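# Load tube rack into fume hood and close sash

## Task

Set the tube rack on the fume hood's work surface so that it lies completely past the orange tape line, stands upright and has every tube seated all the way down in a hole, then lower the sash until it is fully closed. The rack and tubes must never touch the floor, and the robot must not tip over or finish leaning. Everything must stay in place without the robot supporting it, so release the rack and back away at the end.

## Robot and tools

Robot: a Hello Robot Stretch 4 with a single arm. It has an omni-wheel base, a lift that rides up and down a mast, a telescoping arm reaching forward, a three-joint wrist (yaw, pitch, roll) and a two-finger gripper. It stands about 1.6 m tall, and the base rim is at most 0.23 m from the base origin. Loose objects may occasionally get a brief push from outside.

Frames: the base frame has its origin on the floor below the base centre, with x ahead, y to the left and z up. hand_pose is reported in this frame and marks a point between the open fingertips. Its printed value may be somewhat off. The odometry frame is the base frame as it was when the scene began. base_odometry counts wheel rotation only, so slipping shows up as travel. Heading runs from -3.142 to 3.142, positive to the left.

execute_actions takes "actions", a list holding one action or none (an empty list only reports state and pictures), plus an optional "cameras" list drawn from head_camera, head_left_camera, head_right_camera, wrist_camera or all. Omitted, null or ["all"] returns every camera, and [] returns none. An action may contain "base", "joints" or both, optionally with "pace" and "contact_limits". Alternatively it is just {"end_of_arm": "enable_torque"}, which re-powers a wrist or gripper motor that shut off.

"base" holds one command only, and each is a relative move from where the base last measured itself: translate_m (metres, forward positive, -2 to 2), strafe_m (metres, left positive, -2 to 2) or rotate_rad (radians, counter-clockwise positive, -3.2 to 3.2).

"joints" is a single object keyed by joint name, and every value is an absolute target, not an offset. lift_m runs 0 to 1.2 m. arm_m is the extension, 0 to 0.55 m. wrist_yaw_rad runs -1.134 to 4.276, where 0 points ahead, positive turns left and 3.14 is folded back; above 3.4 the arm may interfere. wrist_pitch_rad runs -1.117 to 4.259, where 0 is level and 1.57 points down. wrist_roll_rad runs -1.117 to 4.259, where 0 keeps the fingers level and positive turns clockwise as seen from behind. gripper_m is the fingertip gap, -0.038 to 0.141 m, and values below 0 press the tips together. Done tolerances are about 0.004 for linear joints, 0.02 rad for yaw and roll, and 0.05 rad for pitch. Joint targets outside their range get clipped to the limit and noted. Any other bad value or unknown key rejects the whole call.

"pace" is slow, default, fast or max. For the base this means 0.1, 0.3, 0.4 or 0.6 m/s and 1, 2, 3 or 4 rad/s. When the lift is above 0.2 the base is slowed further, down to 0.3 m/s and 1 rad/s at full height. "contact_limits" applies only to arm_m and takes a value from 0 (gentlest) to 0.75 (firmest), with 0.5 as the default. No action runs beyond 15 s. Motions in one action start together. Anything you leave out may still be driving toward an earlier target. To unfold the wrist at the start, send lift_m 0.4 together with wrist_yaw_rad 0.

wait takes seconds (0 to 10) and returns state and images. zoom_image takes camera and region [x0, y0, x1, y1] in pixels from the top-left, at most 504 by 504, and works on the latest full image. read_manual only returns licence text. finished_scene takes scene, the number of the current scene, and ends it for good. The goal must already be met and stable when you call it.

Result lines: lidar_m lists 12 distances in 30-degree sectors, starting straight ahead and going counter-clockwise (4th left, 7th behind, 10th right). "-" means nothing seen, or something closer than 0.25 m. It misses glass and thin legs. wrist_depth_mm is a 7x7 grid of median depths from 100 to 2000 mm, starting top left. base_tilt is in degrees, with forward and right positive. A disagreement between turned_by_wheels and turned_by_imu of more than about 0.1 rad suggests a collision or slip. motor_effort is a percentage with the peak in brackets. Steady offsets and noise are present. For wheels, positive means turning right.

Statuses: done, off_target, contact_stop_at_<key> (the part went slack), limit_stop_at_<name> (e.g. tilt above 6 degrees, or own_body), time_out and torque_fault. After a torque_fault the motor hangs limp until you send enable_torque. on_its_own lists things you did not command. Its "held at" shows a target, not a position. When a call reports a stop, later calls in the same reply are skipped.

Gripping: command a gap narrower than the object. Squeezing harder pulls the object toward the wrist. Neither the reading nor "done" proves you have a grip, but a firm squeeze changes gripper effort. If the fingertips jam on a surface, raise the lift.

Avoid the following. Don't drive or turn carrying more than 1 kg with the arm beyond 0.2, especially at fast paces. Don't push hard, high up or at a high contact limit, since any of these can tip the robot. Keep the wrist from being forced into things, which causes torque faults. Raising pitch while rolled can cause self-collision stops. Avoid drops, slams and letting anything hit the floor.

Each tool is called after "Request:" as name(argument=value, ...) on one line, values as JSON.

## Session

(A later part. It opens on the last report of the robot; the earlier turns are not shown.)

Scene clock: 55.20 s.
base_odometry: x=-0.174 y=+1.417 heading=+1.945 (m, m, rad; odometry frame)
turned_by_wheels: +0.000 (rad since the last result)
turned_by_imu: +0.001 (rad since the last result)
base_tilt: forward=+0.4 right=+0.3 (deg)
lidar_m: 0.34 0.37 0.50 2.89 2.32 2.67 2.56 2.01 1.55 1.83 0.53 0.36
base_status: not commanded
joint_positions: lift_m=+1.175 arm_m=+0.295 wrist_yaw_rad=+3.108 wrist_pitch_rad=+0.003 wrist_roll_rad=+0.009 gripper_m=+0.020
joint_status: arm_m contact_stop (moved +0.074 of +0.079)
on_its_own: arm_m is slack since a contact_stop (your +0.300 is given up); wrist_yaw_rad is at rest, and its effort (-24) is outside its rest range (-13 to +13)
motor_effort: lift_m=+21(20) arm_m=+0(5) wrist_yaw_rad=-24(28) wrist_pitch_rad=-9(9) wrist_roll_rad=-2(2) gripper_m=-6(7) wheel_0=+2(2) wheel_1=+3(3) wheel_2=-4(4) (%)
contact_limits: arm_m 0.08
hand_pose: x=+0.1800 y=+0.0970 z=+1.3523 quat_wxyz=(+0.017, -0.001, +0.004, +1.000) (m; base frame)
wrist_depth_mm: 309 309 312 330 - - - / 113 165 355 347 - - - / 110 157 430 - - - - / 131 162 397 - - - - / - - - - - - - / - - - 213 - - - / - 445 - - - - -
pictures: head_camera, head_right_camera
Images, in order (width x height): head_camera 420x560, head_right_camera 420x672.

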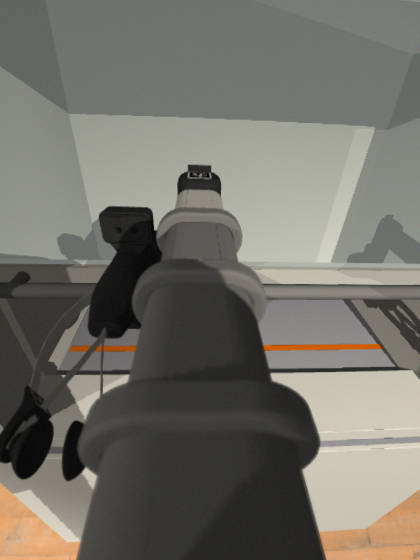

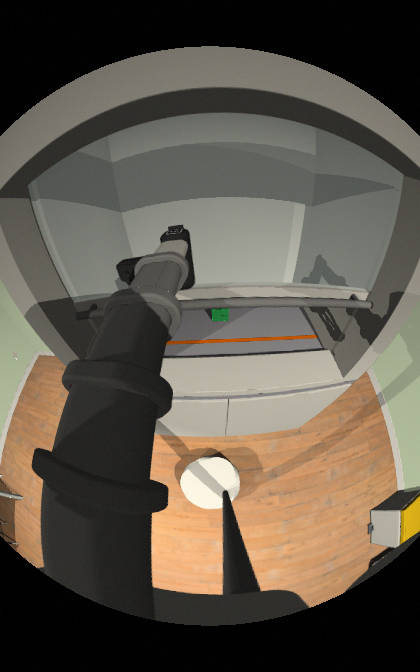

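Request:
execute_actions(actions=[{"joints": {"arm_m": 0.276, "lift_m": 1.155, "wrist_pitch_rad": -0.1}}], cameras=[])

Request:
execute_actions(actions=[{"joints": {"lift_m": 0.92}, "pace": "slow"}], cameras=["head_camera"])

Scene clock: 56.30 s.
base_odometry: x=-0.174 y=+1.417 heading=+1.945 (m, m, rad; odometry frame)
turned_by_wheels: +0.000 (rad since the last result)
turned_by_imu: +0.000 (rad since the last result)
base_tilt: forward=+0.4 right=+0.3 (deg)
lidar_m: 0.35 0.35 0.51 2.89 2.32 2.66 2.56 1.97 1.56 1.83 0.52 0.36
base_status: not commanded
joint_positions: lift_m=+1.155 arm_m=+0.277 wrist_yaw_rad=+3.100 wrist_pitch_rad=-0.097 wrist_roll_rad=+0.009 gripper_m=+0.020
joint_status: all done
motor_effort: lift_m=+16(22) arm_m=-6(11) wrist_yaw_rad=-1(23) wrist_pitch_rad=-10(13) wrist_roll_rad=-2(2) gripper_m=-6(6) wheel_0=+2(2) wheel_1=+2(3) wheel_2=-1(4) (%)
hand_pose: x=+0.1647 y=+0.0992 z=+1.3614 quat_wxyz=(+0.020, +0.049, +0.003, +0.999) (m; base frame)
wrist_depth_mm: 1060 312 314 1661 1863 1921 1863 / 325 329 334 342 - - - / 113 163 477 521 - - - / 111 159 418 - - - - / 131 159 427 - - - - / - 480 - 213 - - - / - 415 - - - - -
pictures: none
No camera images: the call's "cameras" was empty. Leave "cameras" out to get every camera's image.

Scene clock: 57.10 s.
base_odometry: x=-0.174 y=+1.417 heading=+1.945 (m, m, rad; odometry frame)
turned_by_wheels: +0.000 (rad since the last result)
turned_by_imu: +0.000 (rad since the last result)
base_tilt: forward=+0.5 right=+0.2 (deg)
lidar_m: 0.34 0.39 0.53 2.89 2.32 2.64 2.56 2.02 1.55 1.85 0.52 0.39
base_status: not commanded
joint_positions: lift_m=+1.136 arm_m=+0.277 wrist_yaw_rad=+3.100 wrist_pitch_rad=-0.097 wrist_roll_rad=+0.009 gripper_m=+0.020
joint_status: lift_m contact_stop (moved -0.019 of -0.235)
on_its_own: lift_m is slack since a contact_stop (your +0.920 is given up)
motor_effort: lift_m=+18(17) arm_m=-4(6) wrist_yaw_rad=+0(0) wrist_pitch_rad=-9(10) wrist_roll_rad=-2(2) gripper_m=-5(6) wheel_0=+2(2) wheel_1=+1(2) wheel_2=-1(1) (%)
hand_pose: x=+0.1645 y=+0.0993 z=+1.3421 quat_wxyz=(+0.021, +0.049, +0.003, +0.999) (m; base frame)
wrist_depth_mm: 319 314 317 345 1921 1983 1983 / 332 351 353 351 - - - / 113 163 496 - - - - / 111 159 418 - - - - / 130 160 424 - - - - / - 469 - 214 - - - / - 418 - - - - -
pictures: head_camera
Images, in order (width x height): head_camera 420x560.

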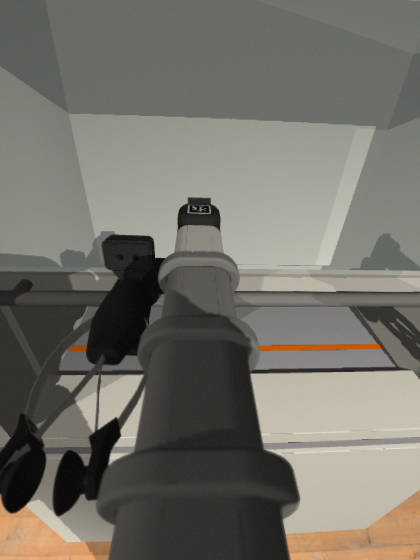

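Request:
execute_actions(actions=[{"joints": {"lift_m": 0.92}, "pace": "fast"}], cameras=[])

Scene clock: 57.77 s.
base_odometry: x=-0.174 y=+1.417 heading=+1.945 (m, m, rad; odometry frame)
turned_by_wheels: +0.000 (rad since the last result)
turned_by_imu: +0.000 (rad since the last result)
base_tilt: forward=+0.6 right=+0.4 (deg)
lidar_m: 0.34 0.37 0.54 2.88 2.32 2.68 2.55 2.00 1.55 1.85 0.53 0.34
base_status: not commanded
joint_positions: lift_m=+1.121 arm_m=+0.277 wrist_yaw_rad=+3.100 wrist_pitch_rad=-0.097 wrist_roll_rad=+0.009 gripper_m=+0.020
joint_status: lift_m contact_stop (moved -0.015 of -0.216)
on_its_own: lift_m is slack since a contact_stop (your +0.920 is given up)
motor_effort: lift_m=+18(21) arm_m=-4(4) wrist_yaw_rad=+0(1) wrist_pitch_rad=-9(10) wrist_roll_rad=-2(2) gripper_m=-7(6) wheel_0=+2(2) wheel_1=+1(2) wheel_2=-2(2) (%)
hand_pose: x=+0.1643 y=+0.0993 z=+1.3269 quat_wxyz=(+0.021, +0.049, +0.003, +0.999) (m; base frame)
wrist_depth_mm: 327 324 329 345 1863 1921 1983 / 342 382 384 364 - - - / 113 163 - - - - - / 111 159 418 - - - - / 131 159 427 - - - - / - 473 - 213 - - - / - 421 - - - - -
pictures: none
No camera images: the call's "cameras" was empty. Leave "cameras" out to get every camera's image.

Request:
execute_actions(actions=[{"joints": {"lift_m": 0.92}, "pace": "fast"}], cameras=[])

Scene clock: 58.63 s.
base_odometry: x=-0.174 y=+1.418 heading=+1.945 (m, m, rad; odometry frame)
turned_by_wheels: +0.000 (rad since the last result)
turned_by_imu: +0.001 (rad since the last result)
base_tilt: forward=+0.3 right=+0.4 (deg)
lidar_m: 0.32 0.37 0.55 2.89 2.31 2.66 2.56 2.00 1.59 1.87 0.52 0.37
base_status: not commanded
joint_positions: lift_m=+1.100 arm_m=+0.277 wrist_yaw_rad=+3.100 wrist_pitch_rad=-0.098 wrist_roll_rad=+0.009 gripper_m=+0.020
joint_status: lift_m contact_stop (moved -0.020 of -0.201)
on_its_own: lift_m is slack since a contact_stop (your +0.920 is given up)
motor_effort: lift_m=+18(22) arm_m=-3(4) wrist_yaw_rad=+0(1) wrist_pitch_rad=-9(10) wrist_roll_rad=-2(2) gripper_m=-7(7) wheel_0=+1(1) wheel_1=+1(2) wheel_2=+0(2) (%)
hand_pose: x=+0.1643 y=+0.0993 z=+1.3067 quat_wxyz=(+0.021, +0.049, +0.003, +0.999) (m; base frame)
wrist_depth_mm: 334 338 340 347 1921 - - / - 427 436 466 - - - / 113 163 - - - - - / 111 158 418 - - - - / 130 159 427 - - - - / - 477 - 214 - - - / - 415 - - - - -
pictures: none
No camera images: the call's "cameras" was empty. Leave "cameras" out to get every camera's image.

Request:
execute_actions(actions=[{"joints": {"lift_m": 0.92}, "pace": "fast"}], cameras=[])

Scene clock: 59.43 s.
base_odometry: x=-0.174 y=+1.418 heading=+1.945 (m, m, rad; odometry frame)
turned_by_wheels: +0.000 (rad since the last result)
turned_by_imu: +0.001 (rad since the last result)
base_tilt: forward=+0.3 right=+0.3 (deg)
lidar_m: 0.33 0.37 0.51 2.88 2.34 2.66 2.55 1.99 1.52 1.85 0.50 0.37
base_status: not commanded
joint_positions: lift_m=+1.075 arm_m=+0.277 wrist_yaw_rad=+3.100 wrist_pitch_rad=-0.098 wrist_roll_rad=+0.009 gripper_m=+0.020
joint_status: lift_m contact_stop (moved -0.025 of -0.180)
on_its_own: lift_m is slack since a contact_stop (your +0.920 is given up)
motor_effort: lift_m=+18(19) arm_m=-3(3) wrist_yaw_rad=-1(0) wrist_pitch_rad=-9(11) wrist_roll_rad=-2(1) gripper_m=-6(6) wheel_0=+0(1) wheel_1=+0(2) wheel_2=-1(1) (%)
hand_pose: x=+0.1642 y=+0.0993 z=+1.2813 quat_wxyz=(+0.021, +0.049, +0.003, +0.999) (m; base frame)
wrist_depth_mm: 347 364 366 362 - - - / - 455 535 535 - - - / 113 163 - - - - - / 111 158 418 - - - - / 130 159 427 - - - - / - 477 - 214 - - - / - 415 - - - - -
pictures: none
No camera images: the call's "cameras" was empty. Leave "cameras" out to get every camera's image.

Request:
execute_actions(actions=[{"joints": {"lift_m": 0.92}, "pace": "fast"}], cameras=[])

Scene clock: 60.43 s.
base_odometry: x=-0.174 y=+1.418 heading=+1.945 (m, m, rad; odometry frame)
turned_by_wheels: +0.000 (rad since the last result)
turned_by_imu: +0.001 (rad since the last result)
base_tilt: forward=+0.4 right=+0.3 (deg)
lidar_m: 0.33 0.34 0.50 2.88 2.33 2.67 2.55 1.94 1.53 1.85 0.54 0.38
base_status: not commanded
joint_positions: lift_m=+1.050 arm_m=+0.277 wrist_yaw_rad=+3.100 wrist_pitch_rad=-0.098 wrist_roll_rad=+0.009 gripper_m=+0.020
joint_status: lift_m contact_stop (moved -0.025 of -0.155)
on_its_own: lift_m is slack since a contact_stop (your +0.920 is given up)
motor_effort: lift_m=+18(21) arm_m=-3(3) wrist_yaw_rad=+0(2) wrist_pitch_rad=-9(10) wrist_roll_rad=-1(1) gripper_m=-6(6) wheel_0=+0(0) wheel_1=+1(2) wheel_2=-1(1) (%)
hand_pose: x=+0.1642 y=+0.0993 z=+1.2559 quat_wxyz=(+0.021, +0.049, +0.003, +0.999) (m; base frame)
wrist_depth_mm: 1863 410 410 436 - - - / - 484 - - - - - / 113 163 - - - - - / 111 159 415 - - - - / 130 159 427 - - - - / - 477 - 214 - - - / - 418 - - - - -
pictures: none
No camera images: the call's "cameras" was empty. Leave "cameras" out to get every camera's image.

Request:
execute_actions(actions=[{"joints": {"lift_m": 0.9}, "pace": "fast"}], cameras=[])

Scene clock: 61.43 s.
base_odometry: x=-0.174 y=+1.418 heading=+1.945 (m, m, rad; odometry frame)
turned_by_wheels: +0.000 (rad since the last result)
turned_by_imu: +0.001 (rad since the last result)
base_tilt: forward=+0.4 right=+0.3 (deg)
lidar_m: 0.33 0.36 0.53 2.88 2.33 2.67 2.51 2.00 1.57 1.86 0.51 0.35
base_status: not commanded
joint_positions: lift_m=+1.024 arm_m=+0.277 wrist_yaw_rad=+3.100 wrist_pitch_rad=-0.098 wrist_roll_rad=+0.009 gripper_m=+0.020
joint_status: lift_m contact_stop (moved -0.026 of -0.150)
on_its_own: lift_m is slack since a contact_stop (your +0.900 is given up)
motor_effort: lift_m=+18(17) arm_m=-3(3) wrist_yaw_rad=+0(2) wrist_pitch_rad=-8(11) wrist_roll_rad=-1(1) gripper_m=-6(7) wheel_0=+0(0) wheel_1=+0(1) wheel_2=+0(2) (%)
hand_pose: x=+0.1642 y=+0.0993 z=+1.2304 quat_wxyz=(+0.021, +0.049, +0.003, +0.999) (m; base frame)
wrist_depth_mm: - 455 455 488 - - - / - 484 - - - - - / 113 163 - - - - - / 111 159 421 - - - - / 130 159 433 - - - - / - 473 - 215 - - - / - 421 - - - - -
pictures: none
No camera images: the call's "cameras" was empty. Leave "cameras" out to get every camera's image.

Request:
execute_actions(actions=[{"joints": {"lift_m": 0.9}, "pace": "fast"}], cameras=[])

Scene clock: 62.23 s.
base_odometry: x=-0.174 y=+1.418 heading=+1.944 (m, m, rad; odometry frame)
turned_by_wheels: +0.000 (rad since the last result)
turned_by_imu: +0.001 (rad since the last result)
base_tilt: forward=+0.5 right=+0.6 (deg)
lidar_m: 0.35 0.38 0.51 2.88 2.35 2.63 2.55 1.96 1.57 1.87 0.51 0.37
base_status: not commanded
joint_positions: lift_m=+0.999 arm_m=+0.276 wrist_yaw_rad=+3.100 wrist_pitch_rad=-0.098 wrist_roll_rad=+0.009 gripper_m=+0.020
joint_status: lift_m contact_stop (moved -0.025 of -0.124)
on_its_own: lift_m is slack since a contact_stop (your +0.900 is given up)
motor_effort: lift_m=+18(18) arm_m=-3(3) wrist_yaw_rad=+0(2) wrist_pitch_rad=-9(10) wrist_roll_rad=-2(1) gripper_m=-6(7) wheel_0=+0(0) wheel_1=+0(1) wheel_2=-1(1) (%)
hand_pose: x=+0.1642 y=+0.0993 z=+1.2050 quat_wxyz=(+0.021, +0.049, +0.003, +0.999) (m; base frame)
wrist_depth_mm: - 477 544 525 - - - / - 488 - - - - - / 113 163 - - - - - / 111 158 418 - - - - / 130 159 430 - - - - / - 477 - 213 - - - / - 415 - - - - -
pictures: none
No camera images: the call's "cameras" was empty. Leave "cameras" out to get every camera's image.

Request:
execute_actions(actions=[{"joints": {"lift_m": 0.88}, "pace": "fast"}], cameras=[])

Scene clock: 63.20 s.
base_odometry: x=-0.174 y=+1.418 heading=+1.945 (m, m, rad; odometry frame)
turned_by_wheels: +0.000 (rad since the last result)
turned_by_imu: +0.001 (rad since the last result)
base_tilt: forward=+0.5 right=+0.3 (deg)
lidar_m: 0.31 0.35 0.53 2.89 2.33 2.65 2.57 1.98 1.57 1.85 0.50 0.35
base_status: not commanded
joint_positions: lift_m=+0.973 arm_m=+0.276 wrist_yaw_rad=+3.100 wrist_pitch_rad=-0.098 wrist_roll_rad=+0.009 gripper_m=+0.020
joint_status: lift_m contact_stop (moved -0.026 of -0.119)
on_its_own: lift_m is slack since a contact_stop (your +0.880 is given up)
motor_effort: lift_m=+18(19) arm_m=-2(3) wrist_yaw_rad=-1(1) wrist_pitch_rad=-9(11) wrist_roll_rad=-1(2) gripper_m=-6(7) wheel_0=-1(0) wheel_1=+0(1) wheel_2=+0(1) (%)
hand_pose: x=+0.1641 y=+0.0993 z=+1.1795 quat_wxyz=(+0.021, +0.049, +0.003, +0.999) (m; base frame)
wrist_depth_mm: - 496 597 1983 - - - / - 488 - - - - - / 113 163 - - - - - / 111 158 418 - - - - / 130 159 427 - - - - / - 477 - 213 - - - / - 418 - - - - -
pictures: none
No camera images: the call's "cameras" was empty. Leave "cameras" out to get every camera's image.

Request:
execute_actions(actions=[{"joints": {"lift_m": 0.86}, "pace": "fast"}], cameras=[])

Scene clock: 64.00 s.
base_odometry: x=-0.174 y=+1.418 heading=+1.944 (m, m, rad; odometry frame)
turned_by_wheels: +0.000 (rad since the last result)
turned_by_imu: +0.001 (rad since the last result)
base_tilt: forward=+0.5 right=+0.3 (deg)
lidar_m: 0.33 0.36 0.52 2.86 2.35 2.64 2.55 1.98 1.58 1.84 0.52 0.35
base_status: not commanded
joint_positions: lift_m=+0.948 arm_m=+0.276 wrist_yaw_rad=+3.100 wrist_pitch_rad=-0.098 wrist_roll_rad=+0.009 gripper_m=+0.020
joint_status: lift_m contact_stop (moved -0.025 of -0.113)
on_its_own: lift_m is slack since a contact_stop (your +0.860 is given up)
motor_effort: lift_m=+18(15) arm_m=-2(2) wrist_yaw_rad=+0(1) wrist_pitch_rad=-9(10) wrist_roll_rad=-1(1) gripper_m=-6(6) wheel_0=+0(0) wheel_1=+0(1) wheel_2=-1(1) (%)
hand_pose: x=+0.1641 y=+0.0993 z=+1.1541 quat_wxyz=(+0.021, +0.049, +0.003, +0.999) (m; base frame)
wrist_depth_mm: - 559 - - - - - / - 488 - - - - - / 113 163 - - - - - / 111 158 418 - - - - / 130 159 427 - - - - / - 473 - 214 - - - / - 415 - - - - -
pictures: none
No camera images: the call's "cameras" was empty. Leave "cameras" out to get every camera's image.

Request:
execute_actions(actions=[{"joints": {"lift_m": 0.84}, "pace": "fast"}], cameras=["head_camera"])

Scene clock: 65.00 s.
base_odometry: x=-0.174 y=+1.418 heading=+1.944 (m, m, rad; odometry frame)
turned_by_wheels: +0.000 (rad since the last result)
turned_by_imu: +0.001 (rad since the last result)
base_tilt: forward=+0.4 right=+0.2 (deg)
lidar_m: 0.33 0.36 0.53 2.91 2.32 2.62 2.56 2.01 1.56 1.85 0.50 0.36
base_status: not commanded
joint_positions: lift_m=+0.922 arm_m=+0.276 wrist_yaw_rad=+3.100 wrist_pitch_rad=-0.098 wrist_roll_rad=+0.009 gripper_m=+0.020
joint_status: lift_m contact_stop (moved -0.025 of -0.108)
on_its_own: lift_m is slack since a contact_stop (your +0.840 is given up)
motor_effort: lift_m=+18(19) arm_m=-2(3) wrist_yaw_rad=-1(1) wrist_pitch_rad=-10(11) wrist_roll_rad=-1(1) gripper_m=-8(6) wheel_0=-1(1) wheel_1=+0(1) wheel_2=+0(1) (%)
hand_pose: x=+0.1641 y=+0.0993 z=+1.1286 quat_wxyz=(+0.021, +0.049, +0.003, +0.999) (m; base frame)
wrist_depth_mm: - 597 - - - - - / - 488 - - - - - / 113 163 - - - - - / 111 158 418 - - - - / 130 159 427 - - - - / - 477 - 215 - - - / - 418 - - - - -
pictures: head_camera
Images, in order (width x height): head_camera 420x560.

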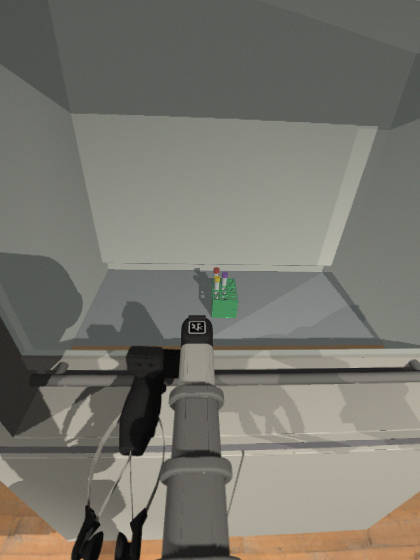

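Request:
execute_actions(actions=[{"joints": {"lift_m": 0.82}}], cameras=[])

Scene clock: 66.00 s.
base_odometry: x=-0.174 y=+1.418 heading=+1.944 (m, m, rad; odometry frame)
turned_by_wheels: +0.000 (rad since the last result)
turned_by_imu: +0.001 (rad since the last result)
base_tilt: forward=+0.3 right=+0.4 (deg)
lidar_m: 0.32 0.37 0.53 2.89 2.32 2.65 2.55 1.97 1.57 1.83 0.52 0.36
base_status: not commanded
joint_positions: lift_m=+0.897 arm_m=+0.276 wrist_yaw_rad=+3.100 wrist_pitch_rad=-0.097 wrist_roll_rad=+0.009 gripper_m=+0.020
joint_status: lift_m contact_stop (moved -0.026 of -0.102)
on_its_own: lift_m is slack since a contact_stop (your +0.820 is given up)
motor_effort: lift_m=+18(18) arm_m=-3(3) wrist_yaw_rad=+0(2) wrist_pitch_rad=-9(11) wrist_roll_rad=-1(2) gripper_m=-6(5) wheel_0=-1(1) wheel_1=+0(1) wheel_2=+0(1) (%)
hand_pose: x=+0.1641 y=+0.0993 z=+1.1029 quat_wxyz=(+0.021, +0.049, +0.003, +0.999) (m; base frame)
wrist_depth_mm: - 1576 - - - - - / - 488 - - - - - / 113 163 - - - - - / 111 159 415 - - - - / 130 159 427 - - - - / - 473 - 214 - - - / - 415 - - - - -
pictures: none
No camera images: the call's "cameras" was empty. Leave "cameras" out to get every camera's image.

Request:
execute_actions(actions=[{"joints": {"lift_m": 0.82}, "pace": "slow"}], cameras=[])

Scene clock: 66.83 s.
base_odometry: x=-0.174 y=+1.418 heading=+1.944 (m, m, rad; odometry frame)
turned_by_wheels: +0.000 (rad since the last result)
turned_by_imu: +0.000 (rad since the last result)
base_tilt: forward=+0.4 right=+0.3 (deg)
lidar_m: 0.33 0.37 0.50 2.89 2.34 2.68 2.56 1.95 1.56 1.85 0.51 0.37
base_status: not commanded
joint_positions: lift_m=+0.880 arm_m=+0.276 wrist_yaw_rad=+3.100 wrist_pitch_rad=-0.097 wrist_roll_rad=+0.009 gripper_m=+0.020
joint_status: lift_m contact_stop (moved -0.016 of -0.077)
on_its_own: lift_m is slack since a contact_stop (your +0.820 is given up)
motor_effort: lift_m=+18(19) arm_m=-2(3) wrist_yaw_rad=+0(0) wrist_pitch_rad=-10(10) wrist_roll_rad=-1(1) gripper_m=-8(6) wheel_0=+0(1) wheel_1=+0(0) wheel_2=-1(1) (%)
hand_pose: x=+0.1641 y=+0.0993 z=+1.0867 quat_wxyz=(+0.021, +0.049, +0.003, +0.999) (m; base frame)
wrist_depth_mm: - 1618 - - - - - / - 488 - - - - - / 113 163 - - - - - / 111 159 421 - - - - / 131 159 430 - - - - / - 473 - 213 - - - / - 415 - - - - -
pictures: none
No camera images: the call's "cameras" was empty. Leave "cameras" out to get every camera's image.

Request:
execute_actions(actions=[{"joints": {"lift_m": 0.82}, "pace": "slow"}], cameras=[])

Scene clock: 67.63 s.
base_odometry: x=-0.174 y=+1.417 heading=+1.944 (m, m, rad; odometry frame)
turned_by_wheels: +0.000 (rad since the last result)
turned_by_imu: +0.000 (rad since the last result)
base_tilt: forward=+0.4 right=+0.3 (deg)
lidar_m: 0.32 0.37 0.53 2.89 2.34 2.65 2.53 1.93 1.53 1.88 0.51 0.37
base_status: not commanded
joint_positions: lift_m=+0.870 arm_m=+0.276 wrist_yaw_rad=+3.100 wrist_pitch_rad=-0.097 wrist_roll_rad=+0.009 gripper_m=+0.020
joint_status: lift_m contact_stop (moved -0.011 of -0.060)
on_its_own: lift_m is slack since a contact_stop (your +0.820 is given up)
motor_effort: lift_m=+18(19) arm_m=-2(3) wrist_yaw_rad=+0(0) wrist_pitch_rad=-10(11) wrist_roll_rad=-1(1) gripper_m=-7(6) wheel_0=+0(1) wheel_1=+1(1) wheel_2=-1(1) (%)
hand_pose: x=+0.1641 y=+0.0993 z=+1.0759 quat_wxyz=(+0.021, +0.049, +0.003, +0.999) (m; base frame)
wrist_depth_mm: - 1618 - - - - - / - 484 - - - - - / 113 163 - - - - - / 111 158 418 - - - - / 131 159 427 - - - - / - 477 - 214 - - - / - 418 - - - - -
pictures: none
No camera images: the call's "cameras" was empty. Leave "cameras" out to get every camera's image.

Request:
execute_actions(actions=[{"joints": {"lift_m": 0.82}, "pace": "slow"}], cameras=[])

Scene clock: 68.40 s.
base_odometry: x=-0.174 y=+1.417 heading=+1.944 (m, m, rad; odometry frame)
turned_by_wheels: +0.000 (rad since the last result)
turned_by_imu: +0.000 (rad since the last result)
base_tilt: forward=+0.4 right=+0.4 (deg)
lidar_m: 0.33 0.37 0.50 2.88 2.33 2.64 2.54 1.99 1.54 1.85 0.53 0.34
base_status: not commanded
joint_positions: lift_m=+0.859 arm_m=+0.276 wrist_yaw_rad=+3.100 wrist_pitch_rad=-0.097 wrist_roll_rad=+0.009 gripper_m=+0.020
joint_status: lift_m contact_stop (moved -0.011 of -0.050)
on_its_own: lift_m is slack since a contact_stop (your +0.820 is given up)
motor_effort: lift_m=+18(18) arm_m=-2(2) wrist_yaw_rad=+0(1) wrist_pitch_rad=-9(10) wrist_roll_rad=-1(1) gripper_m=-6(6) wheel_0=+0(0) wheel_1=+1(1) wheel_2=-1(2) (%)
hand_pose: x=+0.1641 y=+0.0993 z=+1.0650 quat_wxyz=(+0.021, +0.049, +0.003, +0.999) (m; base frame)
wrist_depth_mm: - 1661 - - - - - / - 488 - - - - - / 113 163 - - - - - / 111 159 418 - - - - / 130 159 430 - - - - / - 473 - 214 - - - / - 421 - - - - -
pictures: none
No camera images: the call's "cameras" was empty. Leave "cameras" out to get every camera's image.

Request:
execute_actions(actions=[{"joints": {"lift_m": 0.82}, "pace": "slow"}], cameras=[])

Scene clock: 69.20 s.
base_odometry: x=-0.174 y=+1.417 heading=+1.944 (m, m, rad; odometry frame)
turned_by_wheels: +0.000 (rad since the last result)
turned_by_imu: +0.000 (rad since the last result)
base_tilt: forward=+0.4 right=+0.3 (deg)
lidar_m: 0.35 0.37 0.51 2.88 2.31 2.64 2.55 2.01 1.57 1.86 0.50 0.36
base_status: not commanded
joint_positions: lift_m=+0.848 arm_m=+0.276 wrist_yaw_rad=+3.100 wrist_pitch_rad=-0.097 wrist_roll_rad=+0.009 gripper_m=+0.020
joint_status: lift_m contact_stop (moved -0.011 of -0.039)
on_its_own: lift_m is slack since a contact_stop (your +0.820 is given up)
motor_effort: lift_m=+18(18) arm_m=-3(3) wrist_yaw_rad=+0(1) wrist_pitch_rad=-9(10) wrist_roll_rad=-1(1) gripper_m=-7(7) wheel_0=+0(1) wheel_1=+0(1) wheel_2=-1(2) (%)
hand_pose: x=+0.1641 y=+0.0993 z=+1.0542 quat_wxyz=(+0.021, +0.049, +0.003, +0.999) (m; base frame)
wrist_depth_mm: - 1661 - - - - - / - 492 - - - - - / 113 163 - - - - - / 111 158 415 - - - - / 131 159 427 - - - - / - 477 - 213 - - - / - 415 - - - - -
pictures: none
No camera images: the call's "cameras" was empty. Leave "cameras" out to get every camera's image.

Request:
execute_actions(actions=[{"joints": {"lift_m": 0.81}, "pace": "slow"}], cameras=[])

Scene clock: 70.10 s.
base_odometry: x=-0.174 y=+1.417 heading=+1.944 (m, m, rad; odometry frame)
turned_by_wheels: +0.000 (rad since the last result)
turned_by_imu: +0.001 (rad since the last result)
base_tilt: forward=+0.4 right=+0.3 (deg)
lidar_m: 0.33 0.36 0.51 2.89 2.30 2.67 2.53 2.01 1.56 1.85 0.50 0.36
base_status: not commanded
joint_positions: lift_m=+0.844 arm_m=+0.276 wrist_yaw_rad=+3.100 wrist_pitch_rad=-0.097 wrist_roll_rad=+0.009 gripper_m=+0.020
joint_status: lift_m contact_stop (moved -0.004 of -0.038)
on_its_own: lift_m is slack since a contact_stop (your +0.810 is given up)
motor_effort: lift_m=+14(20) arm_m=-2(2) wrist_yaw_rad=-1(2) wrist_pitch_rad=-9(10) wrist_roll_rad=-1(2) gripper_m=-6(6) wheel_0=+0(0) wheel_1=+2(2) wheel_2=-2(2) (%)
hand_pose: x=+0.1639 y=+0.0993 z=+1.0503 quat_wxyz=(+0.021, +0.049, +0.003, +0.999) (m; base frame)
wrist_depth_mm: - 1661 - - - - - / - 488 - - - - - / 113 163 - - - - - / 111 158 415 - - - - / 129 159 427 - - - - / - 473 - 214 - - - / - 418 - - - - -
pictures: none
No camera images: the call's "cameras" was empty. Leave "cameras" out to get every camera's image.

Request:
execute_actions(actions=[{"joints": {"lift_m": 0.81}, "pace": "slow"}], cameras=[])

Scene clock: 75.00 s.
base_odometry: x=-0.174 y=+1.417 heading=+1.944 (m, m, rad; odometry frame)
turned_by_wheels: +0.000 (rad since the last result)
turned_by_imu: +0.002 (rad since the last result)
base_tilt: forward=+0.5 right=+0.4 (deg)
lidar_m: 0.34 0.35 0.52 2.88 2.32 2.65 2.53 2.00 1.56 1.83 0.53 0.36
base_status: not commanded
joint_positions: lift_m=+0.844 arm_m=+0.276 wrist_yaw_rad=+3.100 wrist_pitch_rad=-0.097 wrist_roll_rad=+0.009 gripper_m=+0.020
joint_status: lift_m contact_stop (moved +0.000 of -0.034)
on_its_own: lift_m is slack since a contact_stop (your +0.810 is given up)
motor_effort: lift_m=+14(17) arm_m=-1(2) wrist_yaw_rad=-1(2) wrist_pitch_rad=-9(10) wrist_roll_rad=-1(1) gripper_m=-7(7) wheel_0=+0(0) wheel_1=+2(2) wheel_2=-2(2) (%)
hand_pose: x=+0.1639 y=+0.0993 z=+1.0503 quat_wxyz=(+0.021, +0.049, +0.003, +0.999) (m; base frame)
wrist_depth_mm: - 1661 - - - - - / - 488 - - - - - / 113 163 - - - - - / 111 158 418 - - - - / 129 159 427 - - - - / - 473 - 214 - - - / - 418 - - - - -
pictures: none
No camera images: the call's "cameras" was empty. Leave "cameras" out to get every camera's image.

Request:
execute_actions(actions=[{"joints": {"lift_m": 0.865}, "pace": "fast"}], cameras=[])

Request:
execute_actions(actions=[{"base": {"translate_m": -0.45}, "joints": {"arm_m": 0.0, "wrist_pitch_rad": 0.0}, "pace": "fast"}], cameras=["head_camera"])

Request:
zoom_image(camera="head_camera", region=[120, 180, 320, 340])

Scene clock: 75.83 s.
base_odometry: x=-0.174 y=+1.417 heading=+1.944 (m, m, rad; odometry frame)
turned_by_wheels: +0.000 (rad since the last result)
turned_by_imu: +0.000 (rad since the last result)
base_tilt: forward=+0.6 right=+0.3 (deg)
lidar_m: 0.35 0.36 0.52 2.90 2.32 2.63 2.54 1.99 1.58 1.84 0.54 0.37
base_status: not commanded
joint_positions: lift_m=+0.865 arm_m=+0.276 wrist_yaw_rad=+3.100 wrist_pitch_rad=-0.097 wrist_roll_rad=+0.009 gripper_m=+0.020
joint_status: all done
motor_effort: lift_m=+21(21) arm_m=-1(1) wrist_yaw_rad=+0(0) wrist_pitch_rad=-9(10) wrist_roll_rad=-1(1) gripper_m=-6(6) wheel_0=+0(0) wheel_1=+2(2) wheel_2=-2(3) (%)
hand_pose: x=+0.1639 y=+0.0993 z=+1.0711 quat_wxyz=(+0.021, +0.049, +0.003, +0.999) (m; base frame)
wrist_depth_mm: - 1618 - - - - - / - 488 - - - - - / 113 163 - - - - - / 111 158 418 - - - - / 130 159 430 - - - - / - 480 - 215 - - - / - 418 - - - - -
pictures: none
No camera images: the call's "cameras" was empty. Leave "cameras" out to get every camera's image.

Scene clock: 78.43 s.
base_odometry: x=-0.010 y=+0.999 heading=+1.944 (m, m, rad; odometry frame)
turned_by_wheels: +0.000 (rad since the last result)
turned_by_imu: +0.003 (rad since the last result)
base_tilt: forward=+0.4 right=+0.3 (deg)
lidar_m: 0.80 0.82 2.39 2.18 2.23 2.19 2.09 1.93 1.49 1.39 1.95 0.84
base_status: done
joint_positions: lift_m=+0.865 arm_m=+0.002 wrist_yaw_rad=+3.100 wrist_pitch_rad=+0.002 wrist_roll_rad=+0.009 gripper_m=+0.020
joint_status: all done
motor_effort: lift_m=+20(20) arm_m=-6(14) wrist_yaw_rad=-1(0) wrist_pitch_rad=-8(10) wrist_roll_rad=-1(2) gripper_m=-6(7) wheel_0=-2(6) wheel_1=-1(5) wheel_2=+2(15) (%)
hand_pose: x=-0.1118 y=+0.0993 z=+1.0424 quat_wxyz=(+0.021, -0.001, +0.004, +1.000) (m; base frame)
wrist_depth_mm: 138 140 - - - - - / - 139 - - - - - / 106 138 251 - - - - / 114 138 - - - - - / 137 - - - - - - / - - - 214 - - - / - - - - - - -
pictures: head_camera
Images, in order (width x height): head_camera 420x560.

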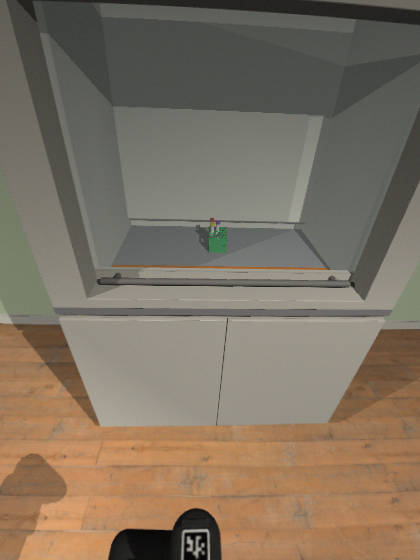

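Region (120, 180, 320, 340) of head_camera's 420x560 image, scaled by 2.520, with more detail than that image has; it fills the top 403 rows of this view, and the rest is white.

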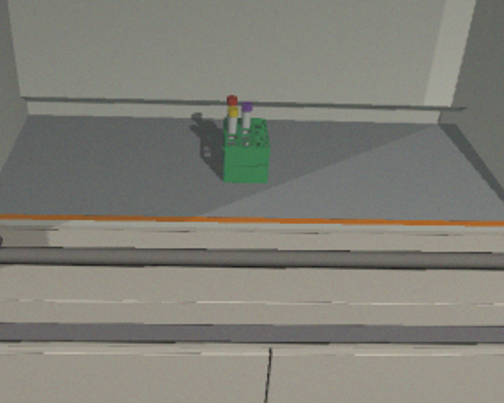

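Request:
finished_scene(scene=2)

The scene is finished: the task was done.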